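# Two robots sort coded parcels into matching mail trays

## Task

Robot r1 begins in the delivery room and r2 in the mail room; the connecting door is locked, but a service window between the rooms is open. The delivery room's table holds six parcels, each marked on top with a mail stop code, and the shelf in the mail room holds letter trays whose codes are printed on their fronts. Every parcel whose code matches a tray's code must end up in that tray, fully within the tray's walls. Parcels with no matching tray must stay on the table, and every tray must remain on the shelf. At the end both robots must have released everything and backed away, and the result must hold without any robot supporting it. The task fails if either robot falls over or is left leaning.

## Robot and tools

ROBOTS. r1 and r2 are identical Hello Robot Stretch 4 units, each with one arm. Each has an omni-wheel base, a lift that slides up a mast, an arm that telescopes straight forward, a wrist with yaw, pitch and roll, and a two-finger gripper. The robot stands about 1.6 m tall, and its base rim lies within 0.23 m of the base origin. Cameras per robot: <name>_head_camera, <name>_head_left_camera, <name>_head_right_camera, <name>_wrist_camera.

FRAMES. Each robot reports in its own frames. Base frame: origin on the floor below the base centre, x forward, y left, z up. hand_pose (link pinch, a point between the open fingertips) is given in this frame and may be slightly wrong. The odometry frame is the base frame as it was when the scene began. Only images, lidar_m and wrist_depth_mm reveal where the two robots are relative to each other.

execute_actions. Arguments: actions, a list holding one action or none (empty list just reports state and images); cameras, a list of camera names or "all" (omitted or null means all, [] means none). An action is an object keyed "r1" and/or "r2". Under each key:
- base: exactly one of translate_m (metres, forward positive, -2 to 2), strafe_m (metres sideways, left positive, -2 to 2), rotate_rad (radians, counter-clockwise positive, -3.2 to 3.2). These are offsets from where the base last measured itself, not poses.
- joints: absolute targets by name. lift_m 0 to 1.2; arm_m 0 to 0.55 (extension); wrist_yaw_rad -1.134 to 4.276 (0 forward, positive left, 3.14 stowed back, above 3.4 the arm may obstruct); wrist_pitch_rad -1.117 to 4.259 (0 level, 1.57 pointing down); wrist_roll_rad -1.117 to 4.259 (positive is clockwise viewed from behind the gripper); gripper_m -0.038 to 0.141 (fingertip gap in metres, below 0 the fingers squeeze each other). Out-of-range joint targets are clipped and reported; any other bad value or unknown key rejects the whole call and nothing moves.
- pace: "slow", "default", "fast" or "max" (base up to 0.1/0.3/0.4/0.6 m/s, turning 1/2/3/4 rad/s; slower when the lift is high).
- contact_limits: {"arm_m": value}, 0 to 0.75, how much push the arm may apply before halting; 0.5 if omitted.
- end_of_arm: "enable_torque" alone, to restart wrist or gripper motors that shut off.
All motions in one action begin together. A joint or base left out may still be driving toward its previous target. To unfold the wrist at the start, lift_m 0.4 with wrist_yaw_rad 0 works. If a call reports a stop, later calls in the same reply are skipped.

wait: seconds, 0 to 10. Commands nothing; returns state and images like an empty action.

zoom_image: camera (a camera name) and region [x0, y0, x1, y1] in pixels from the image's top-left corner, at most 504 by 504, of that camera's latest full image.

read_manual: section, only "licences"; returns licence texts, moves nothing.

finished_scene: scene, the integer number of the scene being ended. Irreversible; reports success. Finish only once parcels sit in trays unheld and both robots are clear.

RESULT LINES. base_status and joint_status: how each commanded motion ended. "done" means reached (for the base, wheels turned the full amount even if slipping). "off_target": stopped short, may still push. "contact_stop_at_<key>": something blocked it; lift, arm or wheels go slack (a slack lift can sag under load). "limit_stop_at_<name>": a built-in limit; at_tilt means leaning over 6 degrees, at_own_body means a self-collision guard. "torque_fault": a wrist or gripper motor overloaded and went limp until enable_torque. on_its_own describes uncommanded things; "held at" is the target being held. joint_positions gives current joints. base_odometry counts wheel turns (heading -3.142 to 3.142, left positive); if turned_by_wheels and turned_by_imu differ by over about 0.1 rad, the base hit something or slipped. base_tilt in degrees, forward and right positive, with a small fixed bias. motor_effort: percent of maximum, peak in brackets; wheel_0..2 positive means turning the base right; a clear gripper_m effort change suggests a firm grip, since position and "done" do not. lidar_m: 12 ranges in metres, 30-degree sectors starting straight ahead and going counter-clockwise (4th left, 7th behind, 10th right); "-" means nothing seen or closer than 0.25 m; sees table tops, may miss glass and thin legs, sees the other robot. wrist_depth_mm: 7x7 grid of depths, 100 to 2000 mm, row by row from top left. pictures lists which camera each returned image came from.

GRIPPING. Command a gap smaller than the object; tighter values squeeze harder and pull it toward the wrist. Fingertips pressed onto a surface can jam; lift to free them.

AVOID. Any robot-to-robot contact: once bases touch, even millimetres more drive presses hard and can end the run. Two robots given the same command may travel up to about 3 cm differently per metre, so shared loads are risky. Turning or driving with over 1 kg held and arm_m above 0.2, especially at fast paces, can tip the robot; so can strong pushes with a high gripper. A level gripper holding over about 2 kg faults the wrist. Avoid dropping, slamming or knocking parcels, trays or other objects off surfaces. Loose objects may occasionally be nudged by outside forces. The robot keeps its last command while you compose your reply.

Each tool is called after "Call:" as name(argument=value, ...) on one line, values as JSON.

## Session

Call:
execute_actions(actions=[])

Scene clock: 0.00 s.
r1.base_odometry: x=+0.000 y=+0.000 heading=+0.000 (m, m, rad; r1's odometry frame)
r1.turned_by_wheels: +0.000 (rad since the last result)
r1.turned_by_imu: +0.000 (rad since the last result)
r1.base_tilt: forward=+0.7 right=-0.3 (deg)
r1.lidar_m: 1.17 1.14 1.31 1.88 1.32 1.38 2.27 1.81 0.87 0.70 0.73 0.83
r1.base_status: not commanded
r1.joint_positions: lift_m=+0.278 arm_m=-0.002 wrist_yaw_rad=+3.165 wrist_pitch_rad=+0.006 wrist_roll_rad=+0.002 gripper_m=+0.057
r1.joint_status: not commanded
r1.motor_effort: lift_m=+21 arm_m=+0 wrist_yaw_rad=+1 wrist_pitch_rad=-6 wrist_roll_rad=+0 gripper_m=-1 wheel_0=+0 wheel_1=+0 wheel_2=+0 (%)
r1.hand_pose: x=-0.1214 y=+0.0807 z=+0.4545 quat_wxyz=(-0.012, -0.003, +0.001, +1.000) (m; r1's base frame)
r1.wrist_depth_mm: - 136 135 - - - - / - 107 136 - - - - / - 111 138 - - - - / - 139 183 - - - - / 198 - - - - - - / 208 1499 202 1499 200 1366 1366 / 208 946 1008 - 1025 960 991
r2.base_odometry: x=+0.000 y=+0.000 heading=+0.000 (m, m, rad; r2's odometry frame)
r2.turned_by_wheels: +0.000 (rad since the last result)
r2.turned_by_imu: +0.000 (rad since the last result)
r2.base_tilt: forward=-1.2 right=+0.0 (deg)
r2.lidar_m: 1.28 0.74 0.70 0.73 1.09 2.47 2.56 3.29 3.01 3.44 2.29 2.18
r2.base_status: not commanded
r2.joint_positions: lift_m=+0.182 arm_m=+0.002 wrist_yaw_rad=+3.074 wrist_pitch_rad=+0.000 wrist_roll_rad=-0.003 gripper_m=+0.057
r2.joint_status: not commanded
r2.motor_effort: lift_m=+18 arm_m=+0 wrist_yaw_rad=-2 wrist_pitch_rad=-6 wrist_roll_rad=+0 gripper_m=+0 wheel_0=-1 wheel_1=+0 wheel_2=+0 (%)
r2.hand_pose: x=-0.1086 y=+0.1068 z=+0.3603 quat_wxyz=(+0.034, +0.000, -0.001, +0.999) (m; r2's base frame)
r2.wrist_depth_mm: 147 147 - - - - - / - 145 - - - - - / 106 138 213 - - - - / 116 145 270 - - - - / - - - - - - - / 1499 1537 215 1661 1336 1808 1756 / 976 931 960 156 931 1098 1098
pictures: r1_head_camera, r1_head_left_camera, r1_head_right_camera, r1_wrist_camera, r2_head_camera, r2_head_left_camera, r2_head_right_camera, r2_wrist_camera
Images, in order (width x height): r1_head_camera 420x560, r1_head_left_camera 420x672, r1_head_right_camera 420x672, r1_wrist_camera 616x392, r2_head_camera 420x560, r2_head_left_camera 420x672, r2_head_right_camera 420x672, r2_wrist_camera 616x392.

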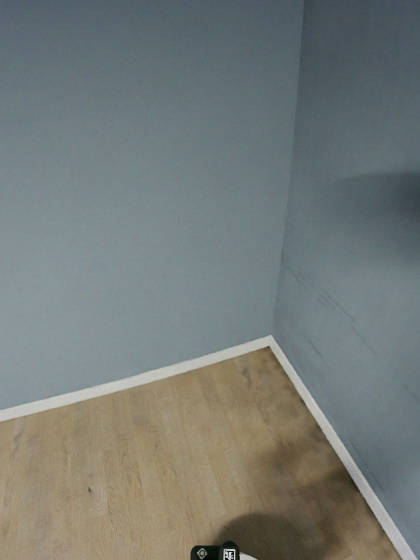

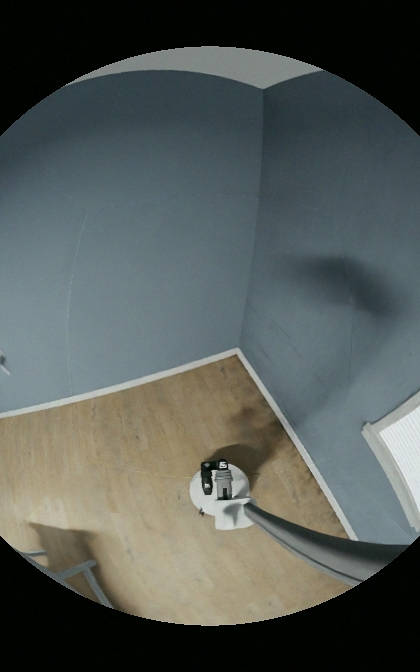

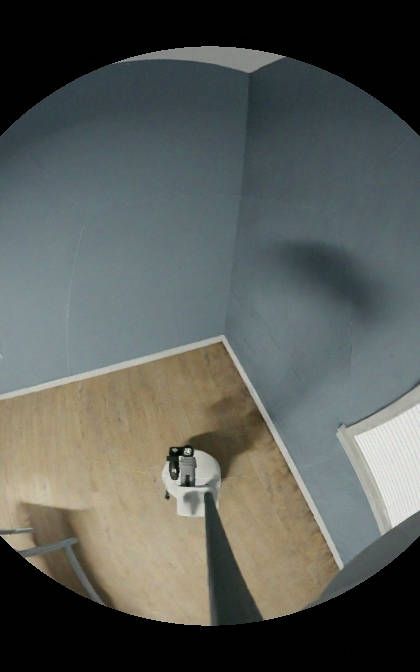

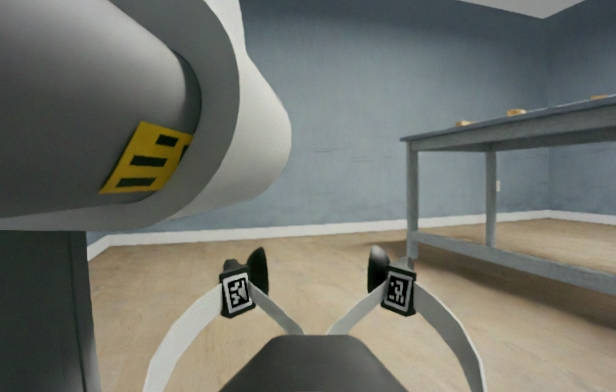

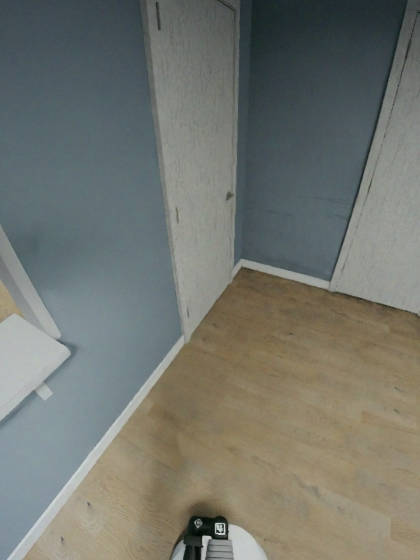

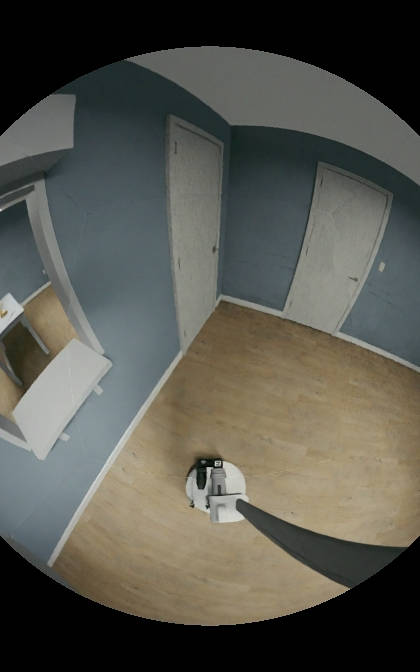

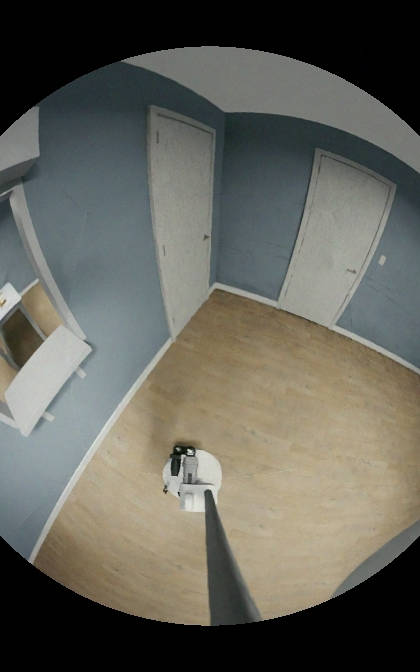

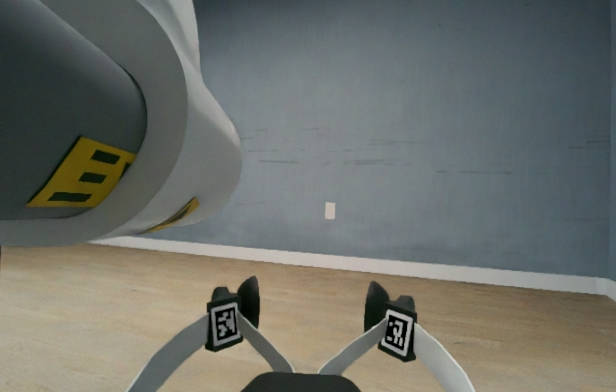

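Call:
execute_actions(actions=[{"r1": {"base": {"rotate_rad": 2.4}, "joints": {"lift_m": 0.6, "wrist_yaw_rad": 0.0}, "pace": "fast"}, "r2": {"base": {"rotate_rad": -2.09}, "joints": {"lift_m": 0.6, "wrist_yaw_rad": 0.0}, "pace": "fast"}}], cameras=["r1_head_camera", "r1_head_left_camera", "r2_head_camera", "r2_head_left_camera"])

Scene clock: 3.47 s.
r1.base_odometry: x=+0.000 y=+0.000 heading=+2.400 (m, m, rad; r1's odometry frame)
r1.turned_by_wheels: +2.400 (rad since the last result)
r1.turned_by_imu: +2.402 (rad since the last result)
r1.base_tilt: forward=+0.7 right=-0.3 (deg)
r1.lidar_m: 1.33 1.71 3.12 1.07 0.74 0.70 0.76 1.01 1.15 1.18 1.59 3.79
r1.base_status: done
r1.joint_positions: lift_m=+0.600 arm_m=-0.002 wrist_yaw_rad=+0.001 wrist_pitch_rad=+0.006 wrist_roll_rad=+0.002 gripper_m=+0.057
r1.joint_status: all done
r1.motor_effort: lift_m=+25(28) arm_m=+0(0) wrist_yaw_rad=-1(3) wrist_pitch_rad=-5(6) wrist_roll_rad=+0(0) gripper_m=-1(3) wheel_0=+0(8) wheel_1=+0(1) wheel_2=+0(9) (%)
r1.hand_pose: x=+0.4576 y=-0.0873 z=+0.7760 quat_wxyz=(+1.000, +0.001, +0.003, +0.000) (m; r1's base frame)
r1.wrist_depth_mm: - - - - - - - / - - - - - - - / - - - - - - - / - 1921 1537 1397 - - - / - - - - 1708 - - / - - 201 - 201 - - / 1661 1618 1537 - 1661 1537 1618
r2.base_odometry: x=+0.000 y=+0.000 heading=-2.090 (m, m, rad; r2's odometry frame)
r2.turned_by_wheels: -2.090 (rad since the last result)
r2.turned_by_imu: -2.128 (rad since the last result)
r2.base_tilt: forward=-1.2 right=-0.1 (deg)
r2.lidar_m: 3.02 3.42 2.31 2.18 1.23 0.74 0.68 0.70 1.10 2.49 2.55 3.33
r2.base_status: done
r2.joint_positions: lift_m=+0.600 arm_m=+0.002 wrist_yaw_rad=+0.000 wrist_pitch_rad=+0.000 wrist_roll_rad=-0.003 gripper_m=+0.057
r2.joint_status: all done
r2.motor_effort: lift_m=+20(22) arm_m=-1(0) wrist_yaw_rad=-3(5) wrist_pitch_rad=-5(7) wrist_roll_rad=-2(2) gripper_m=-3(4) wheel_0=+0(7) wheel_1=-2(9) wheel_2=+0(9) (%)
r2.hand_pose: x=+0.4618 y=-0.0873 z=+0.7781 quat_wxyz=(+1.000, -0.001, +0.000, +0.000) (m; r2's base frame)
r2.wrist_depth_mm: - - - - - - - / - - - - - - - / - - - - - - - / - - - - - - - / - - - - - - - / - - 214 - - - - / 1863 1863 1921 156 1863 - -
pictures: r1_head_camera, r1_head_left_camera, r2_head_camera, r2_head_left_camera
Images, in order (width x height): r1_head_camera 420x560, r1_head_left_camera 420x672, r2_head_camera 420x560, r2_head_left_camera 420x672.

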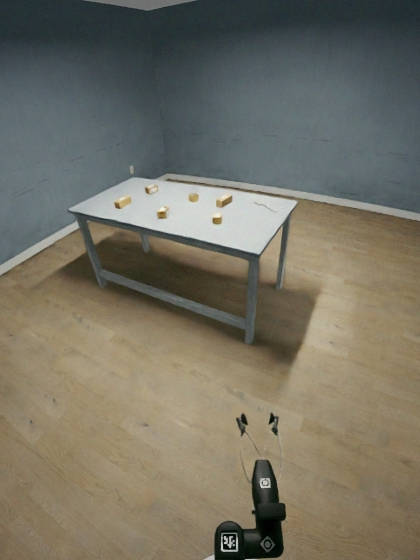

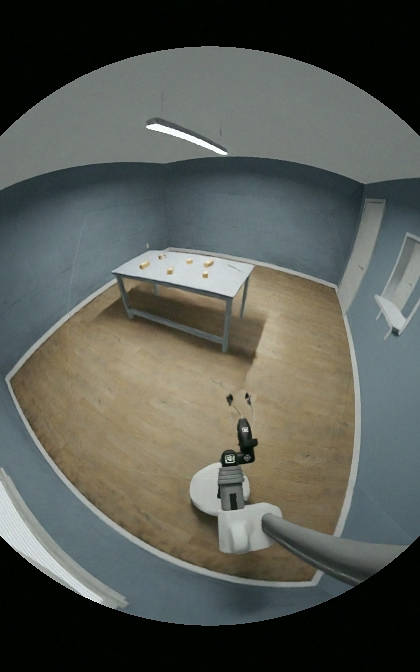

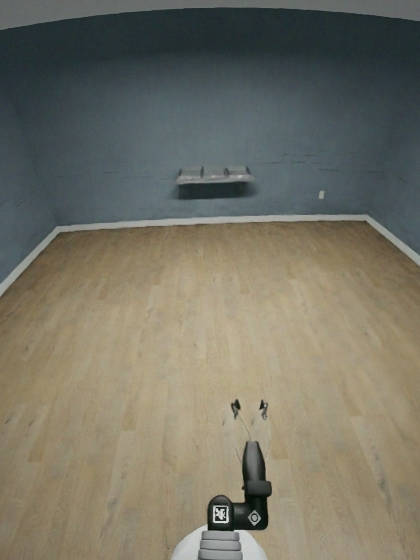

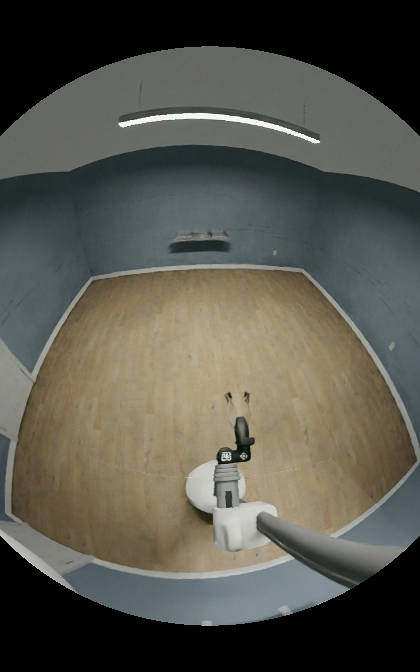

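Call:
zoom_image(camera="r2_head_camera", region=[165, 155, 265, 200])

Call:
zoom_image(camera="r1_head_camera", region=[60, 165, 310, 260])

Region (165, 155, 265, 200) of r2_head_camera's 420x560 image, scaled by 5.040, with more detail than that image has; it fills the top 227 rows of this view, and the rest is white.

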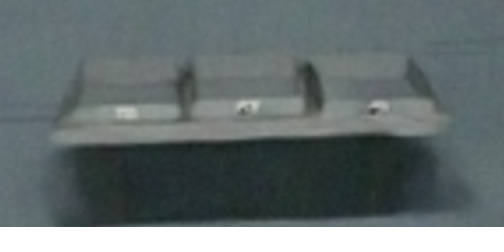

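Region (60, 165, 310, 260) of r1_head_camera's 420x560 image, scaled by 2.016, with more detail than that image has; it fills the top 192 rows of this view, and the rest is white.

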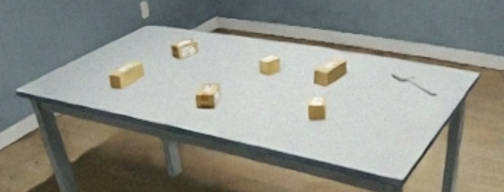

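Call:
execute_actions(actions=[{"r1": {"base": {"rotate_rad": 0.33}, "joints": {"gripper_m": 0.09, "arm_m": 0.02}, "pace": "fast"}, "r2": {"base": {"translate_m": 1.7}, "joints": {"gripper_m": 0.09, "arm_m": 0.02}, "pace": "fast"}}], cameras=["r2_wrist_camera", "r2_head_camera", "r1_head_camera"])

Scene clock: 18.43 s.
r1.base_odometry: x=+0.000 y=+0.000 heading=+2.730 (m, m, rad; r1's odometry frame)
r1.turned_by_wheels: +0.330 (rad since the last result)
r1.turned_by_imu: +0.330 (rad since the last result)
r1.base_tilt: forward=+0.7 right=-0.3 (deg)
r1.lidar_m: 1.48 3.13 1.45 0.81 0.71 0.74 0.89 1.12 1.16 1.37 2.27 1.33
r1.base_status: done
r1.joint_positions: lift_m=+0.600 arm_m=+0.019 wrist_yaw_rad=+0.000 wrist_pitch_rad=+0.006 wrist_roll_rad=+0.002 gripper_m=+0.090
r1.joint_status: all done
r1.motor_effort: lift_m=+24(25) arm_m=+7(8) wrist_yaw_rad=+1(0) wrist_pitch_rad=-6(5) wrist_roll_rad=+0(0) gripper_m=-1(0) wheel_0=+0(7) wheel_1=+0(4) wheel_2=+0(7) (%)
r1.hand_pose: x=+0.4781 y=-0.0874 z=+0.7761 quat_wxyz=(+1.000, +0.001, +0.003, +0.000) (m; r1's base frame)
r1.wrist_depth_mm: - - - - - - - / - - - - - - - / - - - - - - - / - - - - 1366 1182 - / - - - - - - - / - - 1983 - 1921 - - / 1708 1618 1756 - 1430 1182 1576
r2.base_odometry: x=-0.843 y=-1.476 heading=-2.090 (m, m, rad; r2's odometry frame)
r2.turned_by_wheels: +0.000 (rad since the last result)
r2.turned_by_imu: +0.001 (rad since the last result)
r2.base_tilt: forward=-1.2 right=+0.0 (deg)
r2.lidar_m: 1.33 1.35 2.36 2.34 2.39 2.68 2.50 2.55 2.52 2.38 2.44 1.91
r2.base_status: done
r2.joint_positions: lift_m=+0.600 arm_m=+0.019 wrist_yaw_rad=+0.000 wrist_pitch_rad=+0.000 wrist_roll_rad=-0.003 gripper_m=+0.090
r2.joint_status: all done
r2.motor_effort: lift_m=+20(20) arm_m=+8(9) wrist_yaw_rad=-2(3) wrist_pitch_rad=-6(5) wrist_roll_rad=-1(1) gripper_m=+0(1) wheel_0=+1(10) wheel_1=+0(6) wheel_2=+2(15) (%)
r2.hand_pose: x=+0.4780 y=-0.0874 z=+0.7781 quat_wxyz=(+1.000, -0.001, +0.000, +0.000) (m; r2's base frame)
r2.wrist_depth_mm: 1537 1576 1576 1576 1576 1661 1661 / 1499 1537 1576 1661 1576 1618 1618 / 1537 1537 1576 1618 1618 1618 1618 / 1499 1576 1576 1576 1576 1618 1618 / 1537 1537 1537 1537 1618 1537 1618 / 1499 1499 218 1576 1499 1618 1618 / 1537 1537 1576 152 1618 1576 1576
pictures: r1_head_camera, r2_head_camera, r2_wrist_camera
Images, in order (width x height): r1_head_camera 420x560, r2_head_camera 420x560, r2_wrist_camera 616x392.

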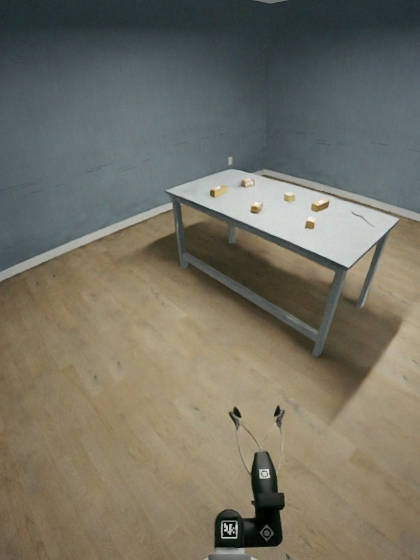

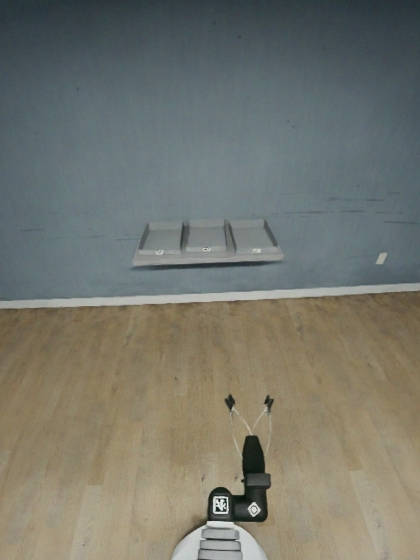

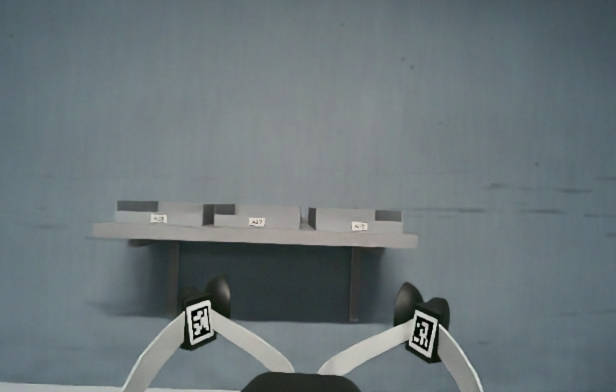

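Call:
zoom_image(camera="r2_wrist_camera", region=[130, 200, 390, 240])

Region (130, 200, 390, 240) of r2_wrist_camera's 616x392 image, scaled by 1.938; it fills the top 78 rows of this view, and the rest is white.

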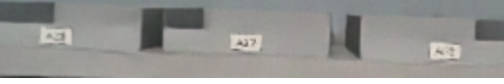

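Call:
zoom_image(camera="r2_head_camera", region=[135, 235, 285, 265])

Call:
zoom_image(camera="r2_wrist_camera", region=[140, 205, 280, 235])

Region (135, 235, 285, 265) of r2_head_camera's 420x560 image, scaled by 3.360, with more detail than that image has; it fills the top 101 rows of this view, and the rest is white.

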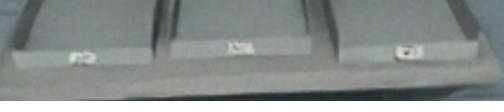

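Region (140, 205, 280, 235) of r2_wrist_camera's 616x392 image, scaled by 3.600; it fills the top 108 rows of this view, and the rest is white.

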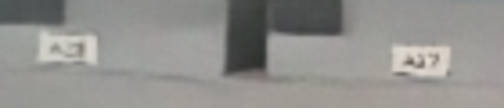

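Call:
execute_actions(actions=[{"r1": {"base": {"translate_m": 1.35}, "joints": {"lift_m": 1.15, "wrist_pitch_rad": 1.57}, "pace": "fast"}, "r2": {"joints": {"arm_m": 0.33}, "pace": "fast"}}], cameras=["r2_wrist_camera", "r1_head_camera"])

Scene clock: 30.77 s.
r1.base_odometry: x=-1.237 y=+0.540 heading=+2.730 (m, m, rad; r1's odometry frame)
r1.turned_by_wheels: +0.000 (rad since the last result)
r1.turned_by_imu: +0.002 (rad since the last result)
r1.base_tilt: forward=+0.6 right=-0.3 (deg)
r1.lidar_m: 0.38 0.67 2.13 1.91 1.64 1.63 1.98 2.14 2.11 0.34 0.30 0.30
r1.base_status: done
r1.joint_positions: lift_m=+1.150 arm_m=+0.019 wrist_yaw_rad=+0.000 wrist_pitch_rad=+1.570 wrist_roll_rad=+0.002 gripper_m=+0.090
r1.joint_status: all done
r1.motor_effort: lift_m=+25(27) arm_m=+7(7) wrist_yaw_rad=+0(1) wrist_pitch_rad=+1(5) wrist_roll_rad=-1(0) gripper_m=-2(2) wheel_0=+0(4) wheel_1=+0(7) wheel_2=+1(12) (%)
r1.hand_pose: x=+0.1900 y=-0.0874 z=+1.0394 quat_wxyz=(+0.707, +0.001, +0.707, -0.001) (m; r1's base frame)
r1.wrist_depth_mm: 1281 1281 1255 496 492 488 484 / 1281 1308 1281 512 496 492 484 / 1308 1281 1308 1255 500 492 492 / 1308 1308 1281 1281 1078 496 496 / 1336 1308 1078 1078 1255 504 500 / 1336 1308 1060 1060 1281 1042 500 / 1336 1308 1336 - 1308 1281 1281
r2.base_odometry: x=-0.843 y=-1.476 heading=-2.090 (m, m, rad; r2's odometry frame)
r2.turned_by_wheels: +0.000 (rad since the last result)
r2.turned_by_imu: +0.002 (rad since the last result)
r2.base_tilt: forward=-1.2 right=+0.0 (deg)
r2.lidar_m: 1.32 1.34 2.35 2.33 2.39 2.68 2.49 2.56 2.52 2.38 2.43 1.88
r2.base_status: not commanded
r2.joint_positions: lift_m=+0.600 arm_m=+0.329 wrist_yaw_rad=+0.000 wrist_pitch_rad=+0.000 wrist_roll_rad=-0.003 gripper_m=+0.090
r2.joint_status: all done
r2.motor_effort: lift_m=+20(20) arm_m=+8(8) wrist_yaw_rad=-2(1) wrist_pitch_rad=-5(7) wrist_roll_rad=-2(1) gripper_m=-2(2) wheel_0=+2(2) wheel_1=+0(0) wheel_2=+2(2) (%)
r2.hand_pose: x=+0.7880 y=-0.0874 z=+0.7782 quat_wxyz=(+1.000, -0.001, +0.000, +0.000) (m; r2's base frame)
r2.wrist_depth_mm: 1281 1229 1255 1229 1308 1308 1281 / 1255 1255 1229 1255 1255 1281 1336 / 1255 1229 1255 1281 1281 1308 1281 / 1229 1229 1281 1229 1229 1308 1336 / 1205 842 854 866 831 1281 1281 / 1229 1229 220 1229 1229 1281 1308 / 1229 1229 1205 152 1308 1281 1281
pictures: r1_head_camera, r2_wrist_camera
Images, in order (width x height): r1_head_camera 420x560, r2_wrist_camera 616x392.

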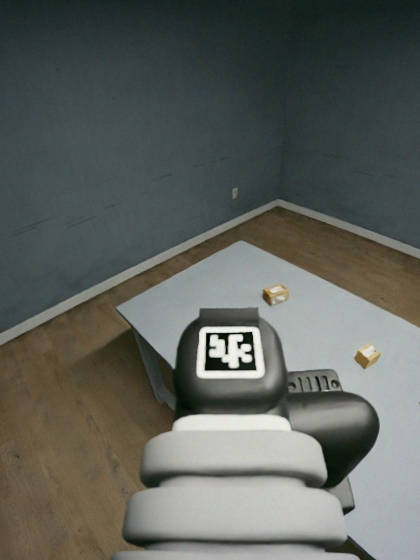

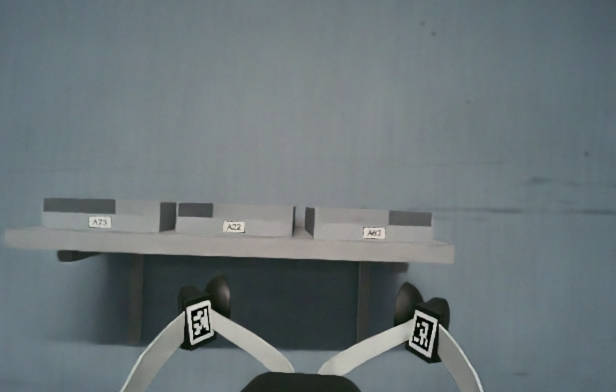

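Call:
zoom_image(camera="r2_wrist_camera", region=[70, 205, 260, 245])

Call:
zoom_image(camera="r2_wrist_camera", region=[210, 210, 400, 250])

Region (70, 205, 260, 245) of r2_wrist_camera's 616x392 image, scaled by 2.653; it fills the top 106 rows of this view, and the rest is white.

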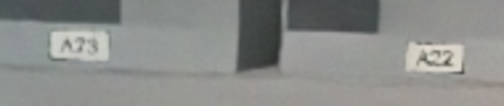

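Region (210, 210, 400, 250) of r2_wrist_camera's 616x392 image, scaled by 2.653; it fills the top 106 rows of this view, and the rest is white.

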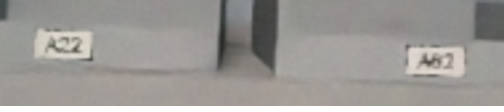

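Call:
execute_actions(actions=[{"r1": {"base": {"rotate_rad": -0.85}, "pace": "fast"}, "r2": {"base": {"translate_m": 0.3}, "joints": {"wrist_yaw_rad": 0.3}, "pace": "fast"}}], cameras=["r2_wrist_camera", "r1_head_camera", "r1_wrist_camera"])

Scene clock: 40.97 s.
r1.base_odometry: x=-1.237 y=+0.540 heading=+1.880 (m, m, rad; r1's odometry frame)
r1.turned_by_wheels: -0.850 (rad since the last result)
r1.turned_by_imu: -0.851 (rad since the last result)
r1.base_tilt: forward=+0.7 right=-0.4 (deg)
r1.lidar_m: 0.30 0.32 0.44 2.14 2.22 1.78 1.67 1.71 2.25 2.12 0.46 0.33
r1.base_status: done
r1.joint_positions: lift_m=+1.150 arm_m=+0.019 wrist_yaw_rad=+0.000 wrist_pitch_rad=+1.570 wrist_roll_rad=+0.002 gripper_m=+0.090
r1.joint_status: not commanded
r1.motor_effort: lift_m=+25(25) arm_m=+7(7) wrist_yaw_rad=+1(1) wrist_pitch_rad=+1(1) wrist_roll_rad=-1(0) gripper_m=-3(1) wheel_0=+0(4) wheel_1=+0(5) wheel_2=+2(4) (%)
r1.hand_pose: x=+0.1900 y=-0.0874 z=+1.0394 quat_wxyz=(+0.707, +0.001, +0.707, -0.001) (m; r1's base frame)
r1.wrist_depth_mm: 508 504 500 496 492 488 484 / 512 512 504 500 496 492 488 / 517 512 1098 1078 1118 1255 1229 / 1336 1308 1281 1281 1281 1255 1229 / 1308 1281 1078 1060 1281 1255 1255 / 1336 1336 1078 1078 1281 1281 1255 / 1336 1336 1308 - 1281 1281 1281
r2.base_odometry: x=-0.992 y=-1.737 heading=-2.090 (m, m, rad; r2's odometry frame)
r2.turned_by_wheels: +0.000 (rad since the last result)
r2.turned_by_imu: +0.002 (rad since the last result)
r2.base_tilt: forward=-1.3 right=-0.1 (deg)
r2.lidar_m: 1.02 1.06 1.96 2.36 2.43 2.97 2.80 2.87 2.53 2.36 2.28 1.10
r2.base_status: done
r2.joint_positions: lift_m=+0.600 arm_m=+0.329 wrist_yaw_rad=+0.300 wrist_pitch_rad=+0.000 wrist_roll_rad=-0.003 gripper_m=+0.090
r2.joint_status: all done
r2.motor_effort: lift_m=+20(20) arm_m=+7(8) wrist_yaw_rad=-1(5) wrist_pitch_rad=-5(6) wrist_roll_rad=+0(1) gripper_m=-2(4) wheel_0=+0(6) wheel_1=-2(7) wheel_2=+2(15) (%)
r2.hand_pose: x=+0.8010 y=+0.0017 z=+0.7782 quat_wxyz=(+0.989, -0.001, +0.000, +0.149) (m; r2's base frame)
r2.wrist_depth_mm: 1182 1118 1042 976 904 878 820 / 1182 1118 1060 976 917 866 820 / 1182 1078 1008 960 917 866 831 / 1182 1078 1008 976 891 866 809 / 640 569 559 544 521 466 452 / 1182 1078 220 960 455 439 424 / 1160 1118 991 152 904 842 820
pictures: r1_head_camera, r1_wrist_camera, r2_wrist_camera
Images, in order (width x height): r1_head_camera 420x560, r1_wrist_camera 616x392, r2_wrist_camera 616x392.

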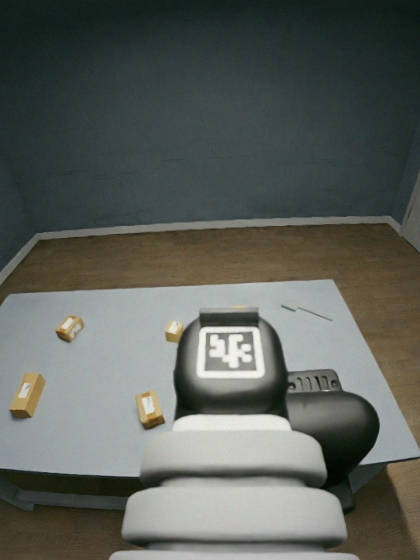

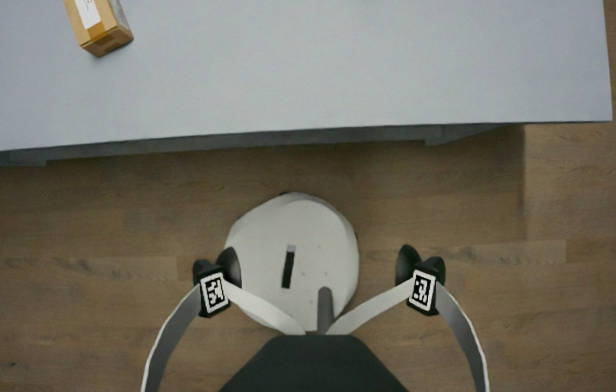

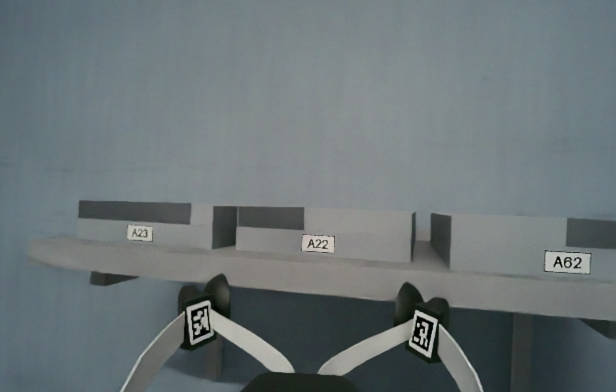

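Call:
zoom_image(camera="r2_wrist_camera", region=[110, 215, 350, 265])

Call:
zoom_image(camera="r1_head_camera", region=[0, 290, 200, 440])

Region (110, 215, 350, 265) of r2_wrist_camera's 616x392 image, scaled by 2.100; it fills the top 105 rows of this view, and the rest is white.

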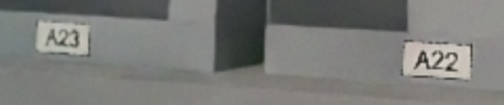

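Region (0, 290, 200, 440) of r1_head_camera's 420x560 image, scaled by 2.520, with more detail than that image has; it fills the top 378 rows of this view, and the rest is white.

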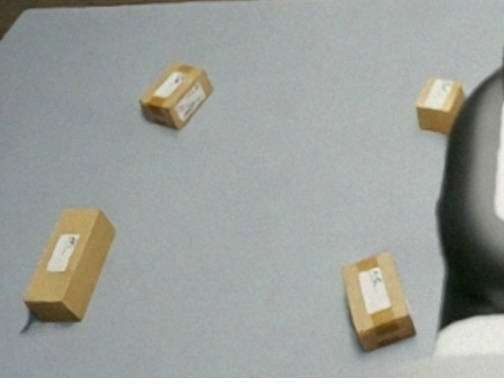

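Call:
execute_actions(actions=[{"r1": {"joints": {"arm_m": 0.3, "lift_m": 1.19, "wrist_pitch_rad": 1.45}, "pace": "fast"}, "r2": {"base": {"rotate_rad": 3.14}, "joints": {"arm_m": 0.02, "wrist_yaw_rad": 0.0}, "pace": "fast"}}], cameras=["r1_wrist_camera", "r2_head_camera"])

Scene clock: 45.37 s.
r1.base_odometry: x=-1.237 y=+0.540 heading=+1.880 (m, m, rad; r1's odometry frame)
r1.turned_by_wheels: +0.000 (rad since the last result)
r1.turned_by_imu: +0.000 (rad since the last result)
r1.base_tilt: forward=+0.6 right=-0.3 (deg)
r1.lidar_m: 0.30 0.31 0.42 2.14 2.22 1.76 1.67 1.70 2.24 2.12 0.49 0.33
r1.base_status: not commanded
r1.joint_positions: lift_m=+1.190 arm_m=+0.299 wrist_yaw_rad=+0.000 wrist_pitch_rad=+1.450 wrist_roll_rad=+0.002 gripper_m=+0.090
r1.joint_status: all done
r1.motor_effort: lift_m=+25(27) arm_m=+7(8) wrist_yaw_rad=-1(1) wrist_pitch_rad=+0(5) wrist_roll_rad=+0(0) gripper_m=+0(1) wheel_0=+0(0) wheel_1=-1(0) wheel_2=+2(2) (%)
r1.hand_pose: x=+0.5044 y=-0.0874 z=+1.0815 quat_wxyz=(+0.748, +0.001, +0.663, -0.001) (m; r1's base frame)
r1.wrist_depth_mm: 597 585 574 564 569 564 554 / 585 574 574 569 559 554 554 / 574 564 564 559 554 549 544 / 569 564 559 554 549 539 539 / 564 549 554 549 544 539 530 / 554 549 544 544 535 530 525 / 554 544 539 - 530 525 525
r2.base_odometry: x=-0.992 y=-1.737 heading=+1.050 (m, m, rad; r2's odometry frame)
r2.turned_by_wheels: +3.140 (rad since the last result)
r2.turned_by_imu: +3.200 (rad since the last result)
r2.base_tilt: forward=-1.2 right=+0.0 (deg)
r2.lidar_m: 2.67 2.83 2.53 2.36 2.32 1.10 1.01 1.06 1.97 2.37 2.41 2.98
r2.base_status: done
r2.joint_positions: lift_m=+0.600 arm_m=+0.021 wrist_yaw_rad=+0.000 wrist_pitch_rad=+0.000 wrist_roll_rad=-0.003 gripper_m=+0.090
r2.joint_status: all done
r2.motor_effort: lift_m=+20(20) arm_m=-8(9) wrist_yaw_rad=-3(4) wrist_pitch_rad=-6(7) wrist_roll_rad=+1(2) gripper_m=+0(1) wheel_0=-2(10) wheel_1=+0(9) wheel_2=+0(8) (%)
r2.hand_pose: x=+0.4808 y=-0.0873 z=+0.7781 quat_wxyz=(+1.000, -0.001, +0.000, +0.000) (m; r2's base frame)
r2.wrist_depth_mm: - - - - - - - / - - - - - - - / - - - - - - - / - - - - - - - / - - - - - - - / - - 220 - - - - / 1863 1808 1808 153 1863 1983 -
pictures: r1_wrist_camera, r2_head_camera
Images, in order (width x height): r1_wrist_camera 616x392, r2_head_camera 420x560.

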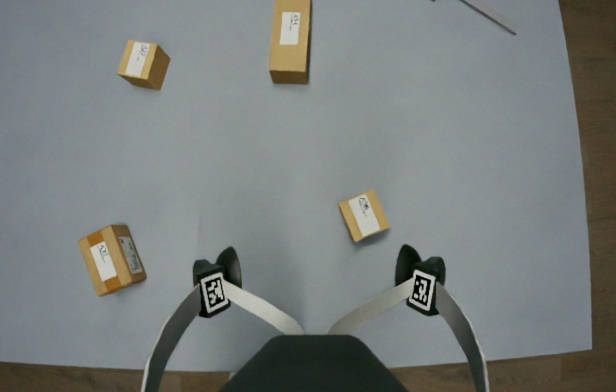

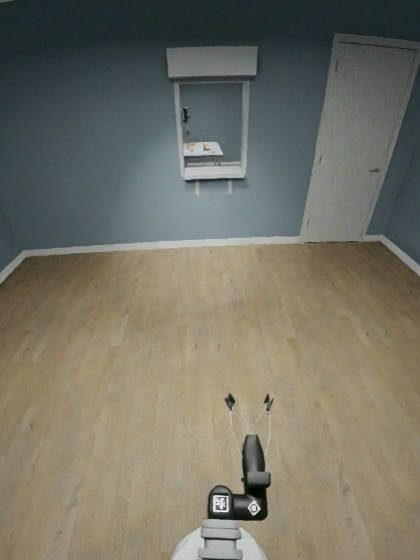

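Call:
zoom_image(camera="r1_wrist_camera", region=[60, 0, 400, 120])

Call:
zoom_image(camera="r1_wrist_camera", region=[60, 170, 420, 310])

Region (60, 0, 400, 120) of r1_wrist_camera's 616x392 image, scaled by 1.482; it fills the top 178 rows of this view, and the rest is white.

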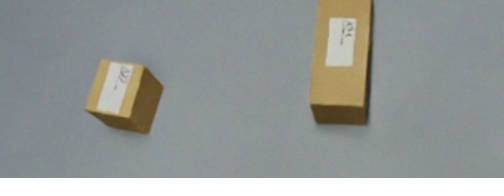

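Region (60, 170, 420, 310) of r1_wrist_camera's 616x392 image, scaled by 1.400.

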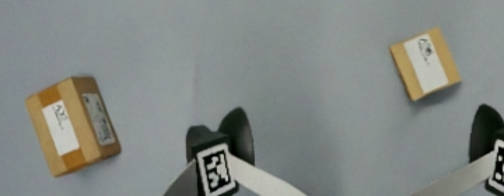

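Call:
zoom_image(camera="r1_wrist_camera", region=[325, 180, 405, 250])

Call:
zoom_image(camera="r1_wrist_camera", region=[70, 220, 160, 300])

Call:
zoom_image(camera="r1_wrist_camera", region=[250, 0, 340, 70])

Call:
zoom_image(camera="r1_wrist_camera", region=[105, 30, 185, 100])

Region (325, 180, 405, 250) of r1_wrist_camera's 616x392 image, scaled by 6.300; it fills the top 441 rows of this view, and the rest is white.

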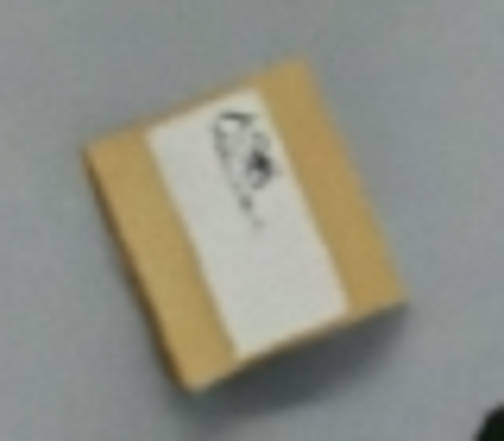

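Region (70, 220, 160, 300) of r1_wrist_camera's 616x392 image, scaled by 5.600.

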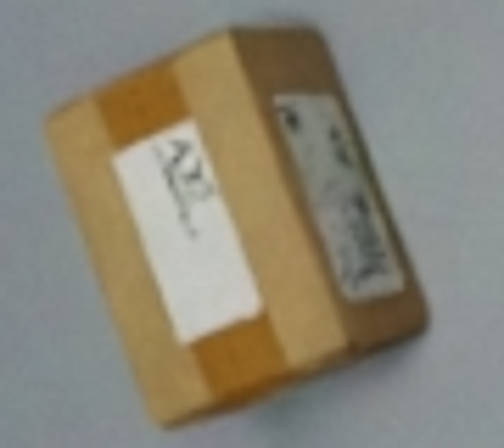

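Region (250, 0, 340, 70) of r1_wrist_camera's 616x392 image, scaled by 5.600.

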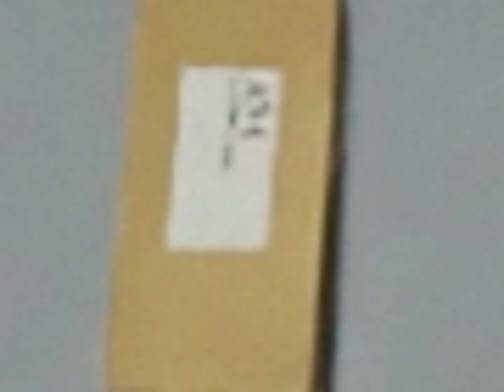

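Region (105, 30, 185, 100) of r1_wrist_camera's 616x392 image, scaled by 6.300; it fills the top 441 rows of this view, and the rest is white.

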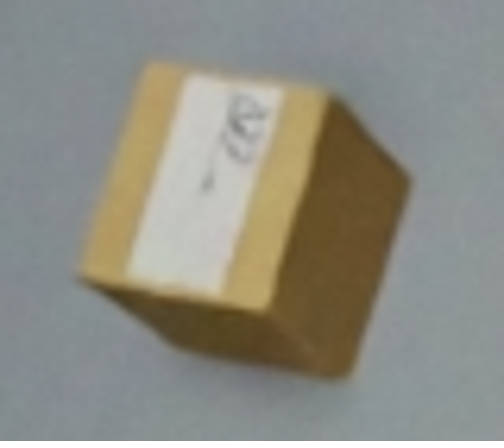

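Call:
execute_actions(actions=[{"r1": {"base": {"strafe_m": 0.15}, "joints": {"arm_m": 0.27, "lift_m": 1.05, "wrist_pitch_rad": 1.57}, "pace": "fast"}, "r2": {"base": {"rotate_rad": 0.055}, "joints": {"wrist_pitch_rad": 1.57, "lift_m": 0.45}, "pace": "fast"}}], cameras=["r1_wrist_camera", "r2_head_camera"])

Scene clock: 51.87 s.
r1.base_odometry: x=-1.380 y=+0.494 heading=+1.880 (m, m, rad; r1's odometry frame)
r1.turned_by_wheels: +0.000 (rad since the last result)
r1.turned_by_imu: +0.000 (rad since the last result)
r1.base_tilt: forward=+0.7 right=-0.3 (deg)
r1.lidar_m: 0.27 0.30 0.42 2.00 2.08 1.78 1.67 1.72 2.29 2.26 0.46 0.32
r1.base_status: done
r1.joint_positions: lift_m=+1.050 arm_m=+0.271 wrist_yaw_rad=+0.000 wrist_pitch_rad=+1.570 wrist_roll_rad=+0.002 gripper_m=+0.090
r1.joint_status: all done
r1.motor_effort: lift_m=+17(22) arm_m=-7(6) wrist_yaw_rad=+0(1) wrist_pitch_rad=+0(7) wrist_roll_rad=+0(0) gripper_m=+0(1) wheel_0=-1(7) wheel_1=-2(11) wheel_2=+0(1) (%)
r1.hand_pose: x=+0.4424 y=-0.0874 z=+0.9401 quat_wxyz=(+0.707, +0.001, +0.707, -0.001) (m; r1's base frame)
r1.wrist_depth_mm: 407 402 399 397 394 389 387 / 410 407 404 397 397 392 389 / 413 407 404 402 399 394 392 / 415 362 407 404 402 397 397 / 418 415 410 407 404 402 397 / 424 418 413 410 407 402 402 / 1255 1229 991 - 1205 1182 1182
r2.base_odometry: x=-0.992 y=-1.737 heading=+1.105 (m, m, rad; r2's odometry frame)
r2.turned_by_wheels: +0.055 (rad since the last result)
r2.turned_by_imu: +0.057 (rad since the last result)
r2.base_tilt: forward=-1.2 right=+0.0 (deg)
r2.lidar_m: 2.69 2.87 2.47 2.36 2.18 1.08 1.03 1.07 2.07 2.37 2.45 2.89
r2.base_status: done
r2.joint_positions: lift_m=+0.450 arm_m=+0.021 wrist_yaw_rad=+0.000 wrist_pitch_rad=+1.570 wrist_roll_rad=-0.003 gripper_m=+0.090
r2.joint_status: all done
r2.motor_effort: lift_m=+16(18) arm_m=-8(8) wrist_yaw_rad=-2(3) wrist_pitch_rad=+1(3) wrist_roll_rad=-1(1) gripper_m=+0(3) wheel_0=-2(6) wheel_1=+1(6) wheel_2=-2(8) (%)
r2.hand_pose: x=+0.1926 y=-0.0874 z=+0.3399 quat_wxyz=(+0.708, -0.001, +0.707, +0.001) (m; r2's base frame)
r2.wrist_depth_mm: 591 591 580 574 574 569 564 / 585 580 580 574 569 564 569 / 591 585 580 574 569 564 564 / 585 580 574 564 564 559 559 / 591 580 389 530 564 564 554 / 580 362 219 355 353 554 554 / 362 359 353 153 349 549 549
pictures: r1_wrist_camera, r2_head_camera
Images, in order (width x height): r1_wrist_camera 616x392, r2_head_camera 420x560.

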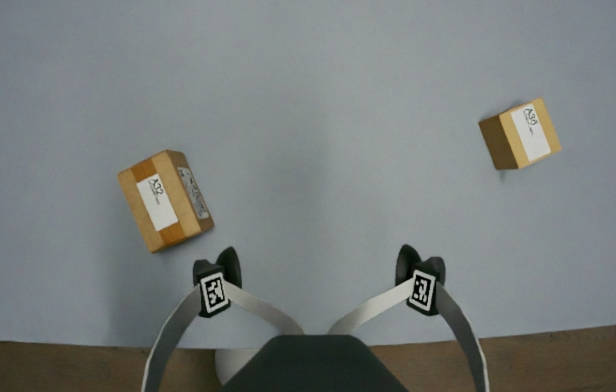

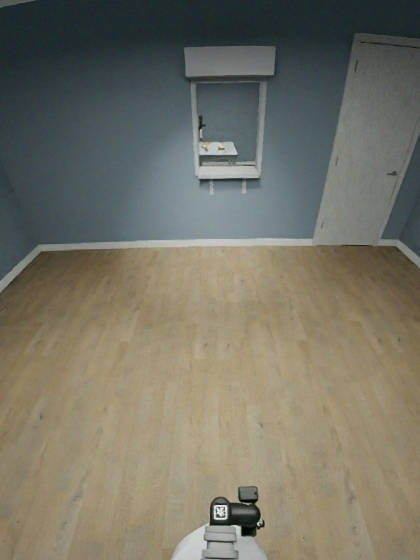

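Call:
zoom_image(camera="r1_wrist_camera", region=[110, 140, 220, 260])

Call:
zoom_image(camera="r1_wrist_camera", region=[470, 90, 570, 180])

Region (110, 140, 220, 260) of r1_wrist_camera's 616x392 image, scaled by 4.200; it fills the left 462 columns of this view, and the rest is white.

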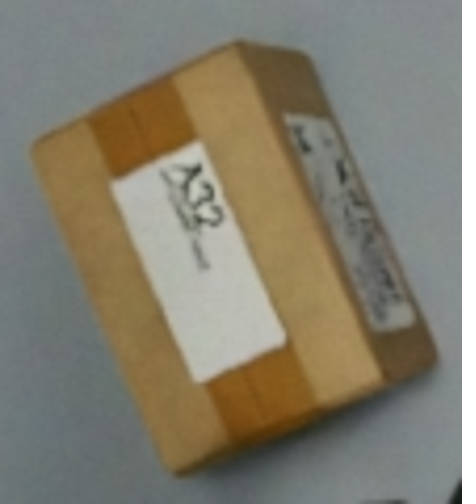

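Region (470, 90, 570, 180) of r1_wrist_camera's 616x392 image, scaled by 5.040; it fills the top 454 rows of this view, and the rest is white.

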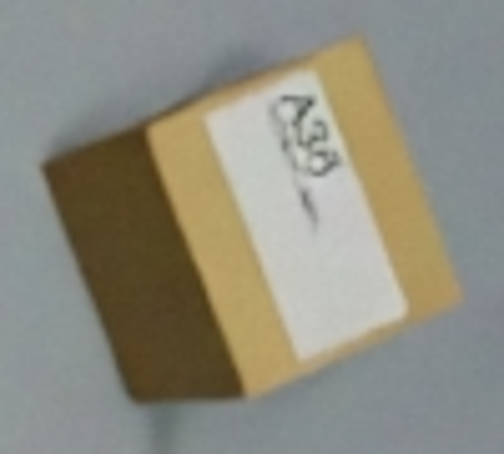

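Call:
execute_actions(actions=[{"r1": {"joints": {"lift_m": 0.985}, "pace": "fast"}}], cameras=["r1_wrist_camera"])

Call:
zoom_image(camera="r1_wrist_camera", region=[60, 130, 200, 280])

Call:
zoom_image(camera="r1_wrist_camera", region=[506, 70, 616, 190])

Scene clock: 53.70 s.
r1.base_odometry: x=-1.380 y=+0.494 heading=+1.880 (m, m, rad; r1's odometry frame)
r1.turned_by_wheels: +0.000 (rad since the last result)
r1.turned_by_imu: +0.000 (rad since the last result)
r1.base_tilt: forward=+0.7 right=-0.3 (deg)
r1.lidar_m: 0.29 0.31 0.43 1.99 2.04 1.79 1.66 1.70 2.30 2.28 0.46 0.33
r1.base_status: not commanded
r1.joint_positions: lift_m=+0.985 arm_m=+0.271 wrist_yaw_rad=+0.000 wrist_pitch_rad=+1.570 wrist_roll_rad=+0.002 gripper_m=+0.090
r1.joint_status: all done
r1.motor_effort: lift_m=+17(17) arm_m=-7(7) wrist_yaw_rad=+1(0) wrist_pitch_rad=+1(0) wrist_roll_rad=+0(1) gripper_m=+0(1) wheel_0=-1(1) wheel_1=-2(2) wheel_2=+0(1) (%)
r1.hand_pose: x=+0.4424 y=-0.0874 z=+0.8751 quat_wxyz=(+0.707, +0.001, +0.707, -0.001) (m; r1's base frame)
r1.wrist_depth_mm: 342 338 334 332 329 327 324 / 343 342 336 334 330 329 327 / 345 342 340 338 334 330 285 / 349 296 342 340 338 332 330 / 351 300 342 342 340 336 334 / 351 351 343 343 340 338 336 / 355 353 349 - 343 342 338
r2.base_odometry: x=-0.992 y=-1.737 heading=+1.105 (m, m, rad; r2's odometry frame)
r2.turned_by_wheels: +0.000 (rad since the last result)
r2.turned_by_imu: +0.000 (rad since the last result)
r2.base_tilt: forward=-1.3 right=+0.1 (deg)
r2.lidar_m: 2.66 2.89 2.46 2.35 2.17 1.06 1.02 1.06 2.07 2.35 2.46 2.94
r2.base_status: not commanded
r2.joint_positions: lift_m=+0.450 arm_m=+0.021 wrist_yaw_rad=+0.000 wrist_pitch_rad=+1.570 wrist_roll_rad=-0.003 gripper_m=+0.090
r2.joint_status: not commanded
r2.motor_effort: lift_m=+16(16) arm_m=-8(8) wrist_yaw_rad=-2(3) wrist_pitch_rad=+3(2) wrist_roll_rad=+0(1) gripper_m=+0(2) wheel_0=-2(2) wheel_1=+1(1) wheel_2=-2(2) (%)
r2.hand_pose: x=+0.1926 y=-0.0874 z=+0.3399 quat_wxyz=(+0.708, -0.001, +0.707, +0.001) (m; r2's base frame)
r2.wrist_depth_mm: 591 585 585 569 569 569 569 / 591 591 580 574 569 559 559 / 585 585 574 574 564 559 559 / 580 585 574 574 564 559 559 / 585 580 389 530 564 564 554 / 580 357 219 355 353 559 554 / 364 357 353 153 351 554 549
pictures: r1_wrist_camera
Images, in order (width x height): r1_wrist_camera 616x392.

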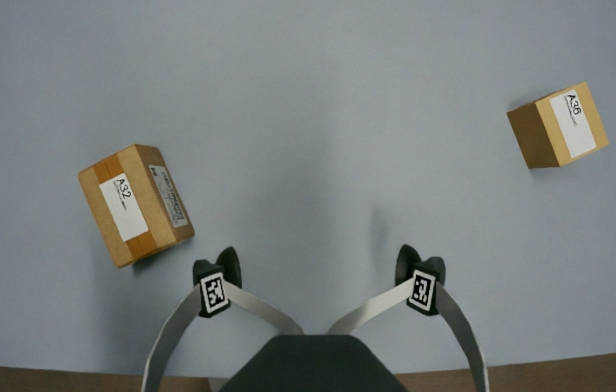

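Region (60, 130, 200, 280) of r1_wrist_camera's 616x392 image, scaled by 3.360; it fills the left 470 columns of this view, and the rest is white.

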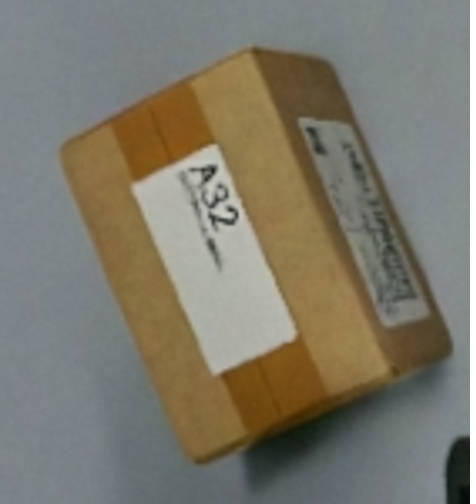

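Region (506, 70, 616, 190) of r1_wrist_camera's 616x392 image, scaled by 4.200; it fills the left 462 columns of this view, and the rest is white.

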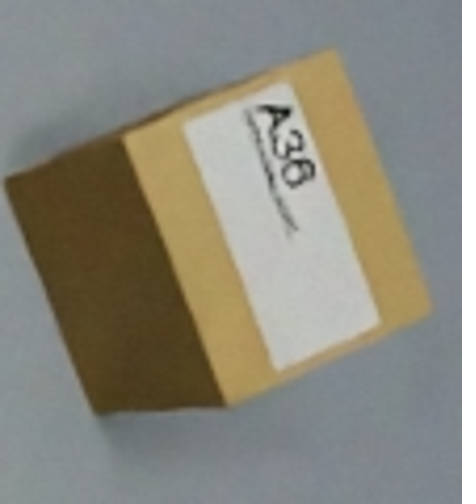

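Call:
execute_actions(actions=[{"r1": {"joints": {"arm_m": 0.53, "lift_m": 0.995}, "pace": "fast"}}], cameras=["r1_wrist_camera"])

Scene clock: 55.90 s.
r1.base_odometry: x=-1.380 y=+0.494 heading=+1.880 (m, m, rad; r1's odometry frame)
r1.turned_by_wheels: +0.000 (rad since the last result)
r1.turned_by_imu: +0.000 (rad since the last result)
r1.base_tilt: forward=+0.6 right=-0.3 (deg)
r1.lidar_m: 0.30 0.32 0.42 2.00 2.06 1.76 1.68 1.71 2.31 2.28 0.45 0.32
r1.base_status: not commanded
r1.joint_positions: lift_m=+0.995 arm_m=+0.529 wrist_yaw_rad=+0.000 wrist_pitch_rad=+1.570 wrist_roll_rad=+0.002 gripper_m=+0.090
r1.joint_status: all done
r1.motor_effort: lift_m=+25(24) arm_m=+7(8) wrist_yaw_rad=+1(1) wrist_pitch_rad=+1(1) wrist_roll_rad=+0(0) gripper_m=-1(1) wheel_0=-1(1) wheel_1=-2(2) wheel_2=+1(1) (%)
r1.hand_pose: x=+0.6999 y=-0.0874 z=+0.8844 quat_wxyz=(+0.707, +0.001, +0.707, -0.001) (m; r1's base frame)
r1.wrist_depth_mm: 349 347 343 340 338 334 332 / 351 349 347 343 340 289 334 / 355 351 347 345 343 340 338 / 357 353 349 347 345 342 340 / 359 355 353 351 347 345 342 / 364 359 353 353 349 347 345 / 366 362 359 - 351 347 345
r2.base_odometry: x=-0.992 y=-1.737 heading=+1.105 (m, m, rad; r2's odometry frame)
r2.turned_by_wheels: +0.000 (rad since the last result)
r2.turned_by_imu: +0.001 (rad since the last result)
r2.base_tilt: forward=-1.3 right=+0.0 (deg)
r2.lidar_m: 2.67 2.87 2.49 2.34 2.16 1.10 1.02 1.07 2.07 2.35 2.45 2.93
r2.base_status: not commanded
r2.joint_positions: lift_m=+0.450 arm_m=+0.021 wrist_yaw_rad=+0.000 wrist_pitch_rad=+1.570 wrist_roll_rad=-0.003 gripper_m=+0.090
r2.joint_status: not commanded
r2.motor_effort: lift_m=+16(16) arm_m=-7(8) wrist_yaw_rad=-2(2) wrist_pitch_rad=+2(1) wrist_roll_rad=-2(1) gripper_m=-1(0) wheel_0=-2(2) wheel_1=+1(0) wheel_2=-2(2) (%)
r2.hand_pose: x=+0.1926 y=-0.0874 z=+0.3399 quat_wxyz=(+0.708, -0.001, +0.707, +0.001) (m; r2's base frame)
r2.wrist_depth_mm: 591 585 580 580 574 564 559 / 591 585 585 580 569 569 564 / 591 585 585 569 564 564 559 / 580 585 574 574 569 559 559 / 585 580 387 521 564 554 554 / 585 362 220 353 353 554 554 / 359 357 355 153 351 554 554
pictures: r1_wrist_camera
Images, in order (width x height): r1_wrist_camera 616x392.

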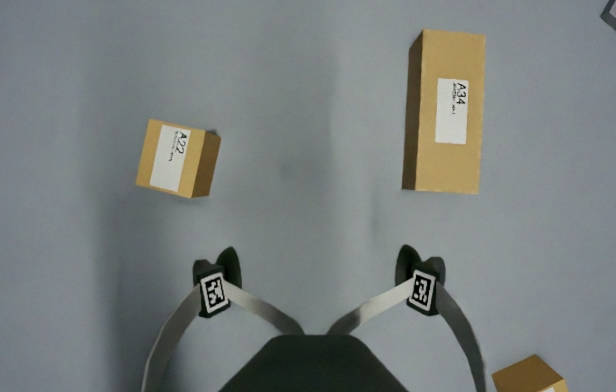

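Call:
zoom_image(camera="r1_wrist_camera", region=[125, 105, 235, 205])

Call:
zoom_image(camera="r1_wrist_camera", region=[400, 60, 510, 160])

Region (125, 105, 235, 205) of r1_wrist_camera's 616x392 image, scaled by 4.582; it fills the top 458 rows of this view, and the rest is white.

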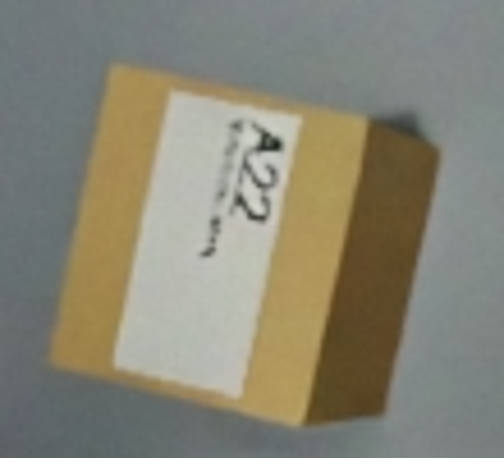

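Region (400, 60, 510, 160) of r1_wrist_camera's 616x392 image, scaled by 4.582; it fills the top 458 rows of this view, and the rest is white.

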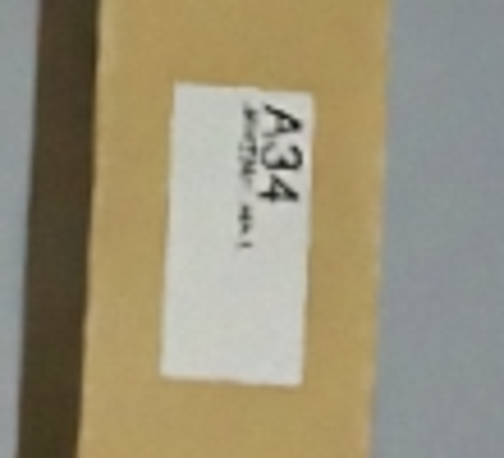

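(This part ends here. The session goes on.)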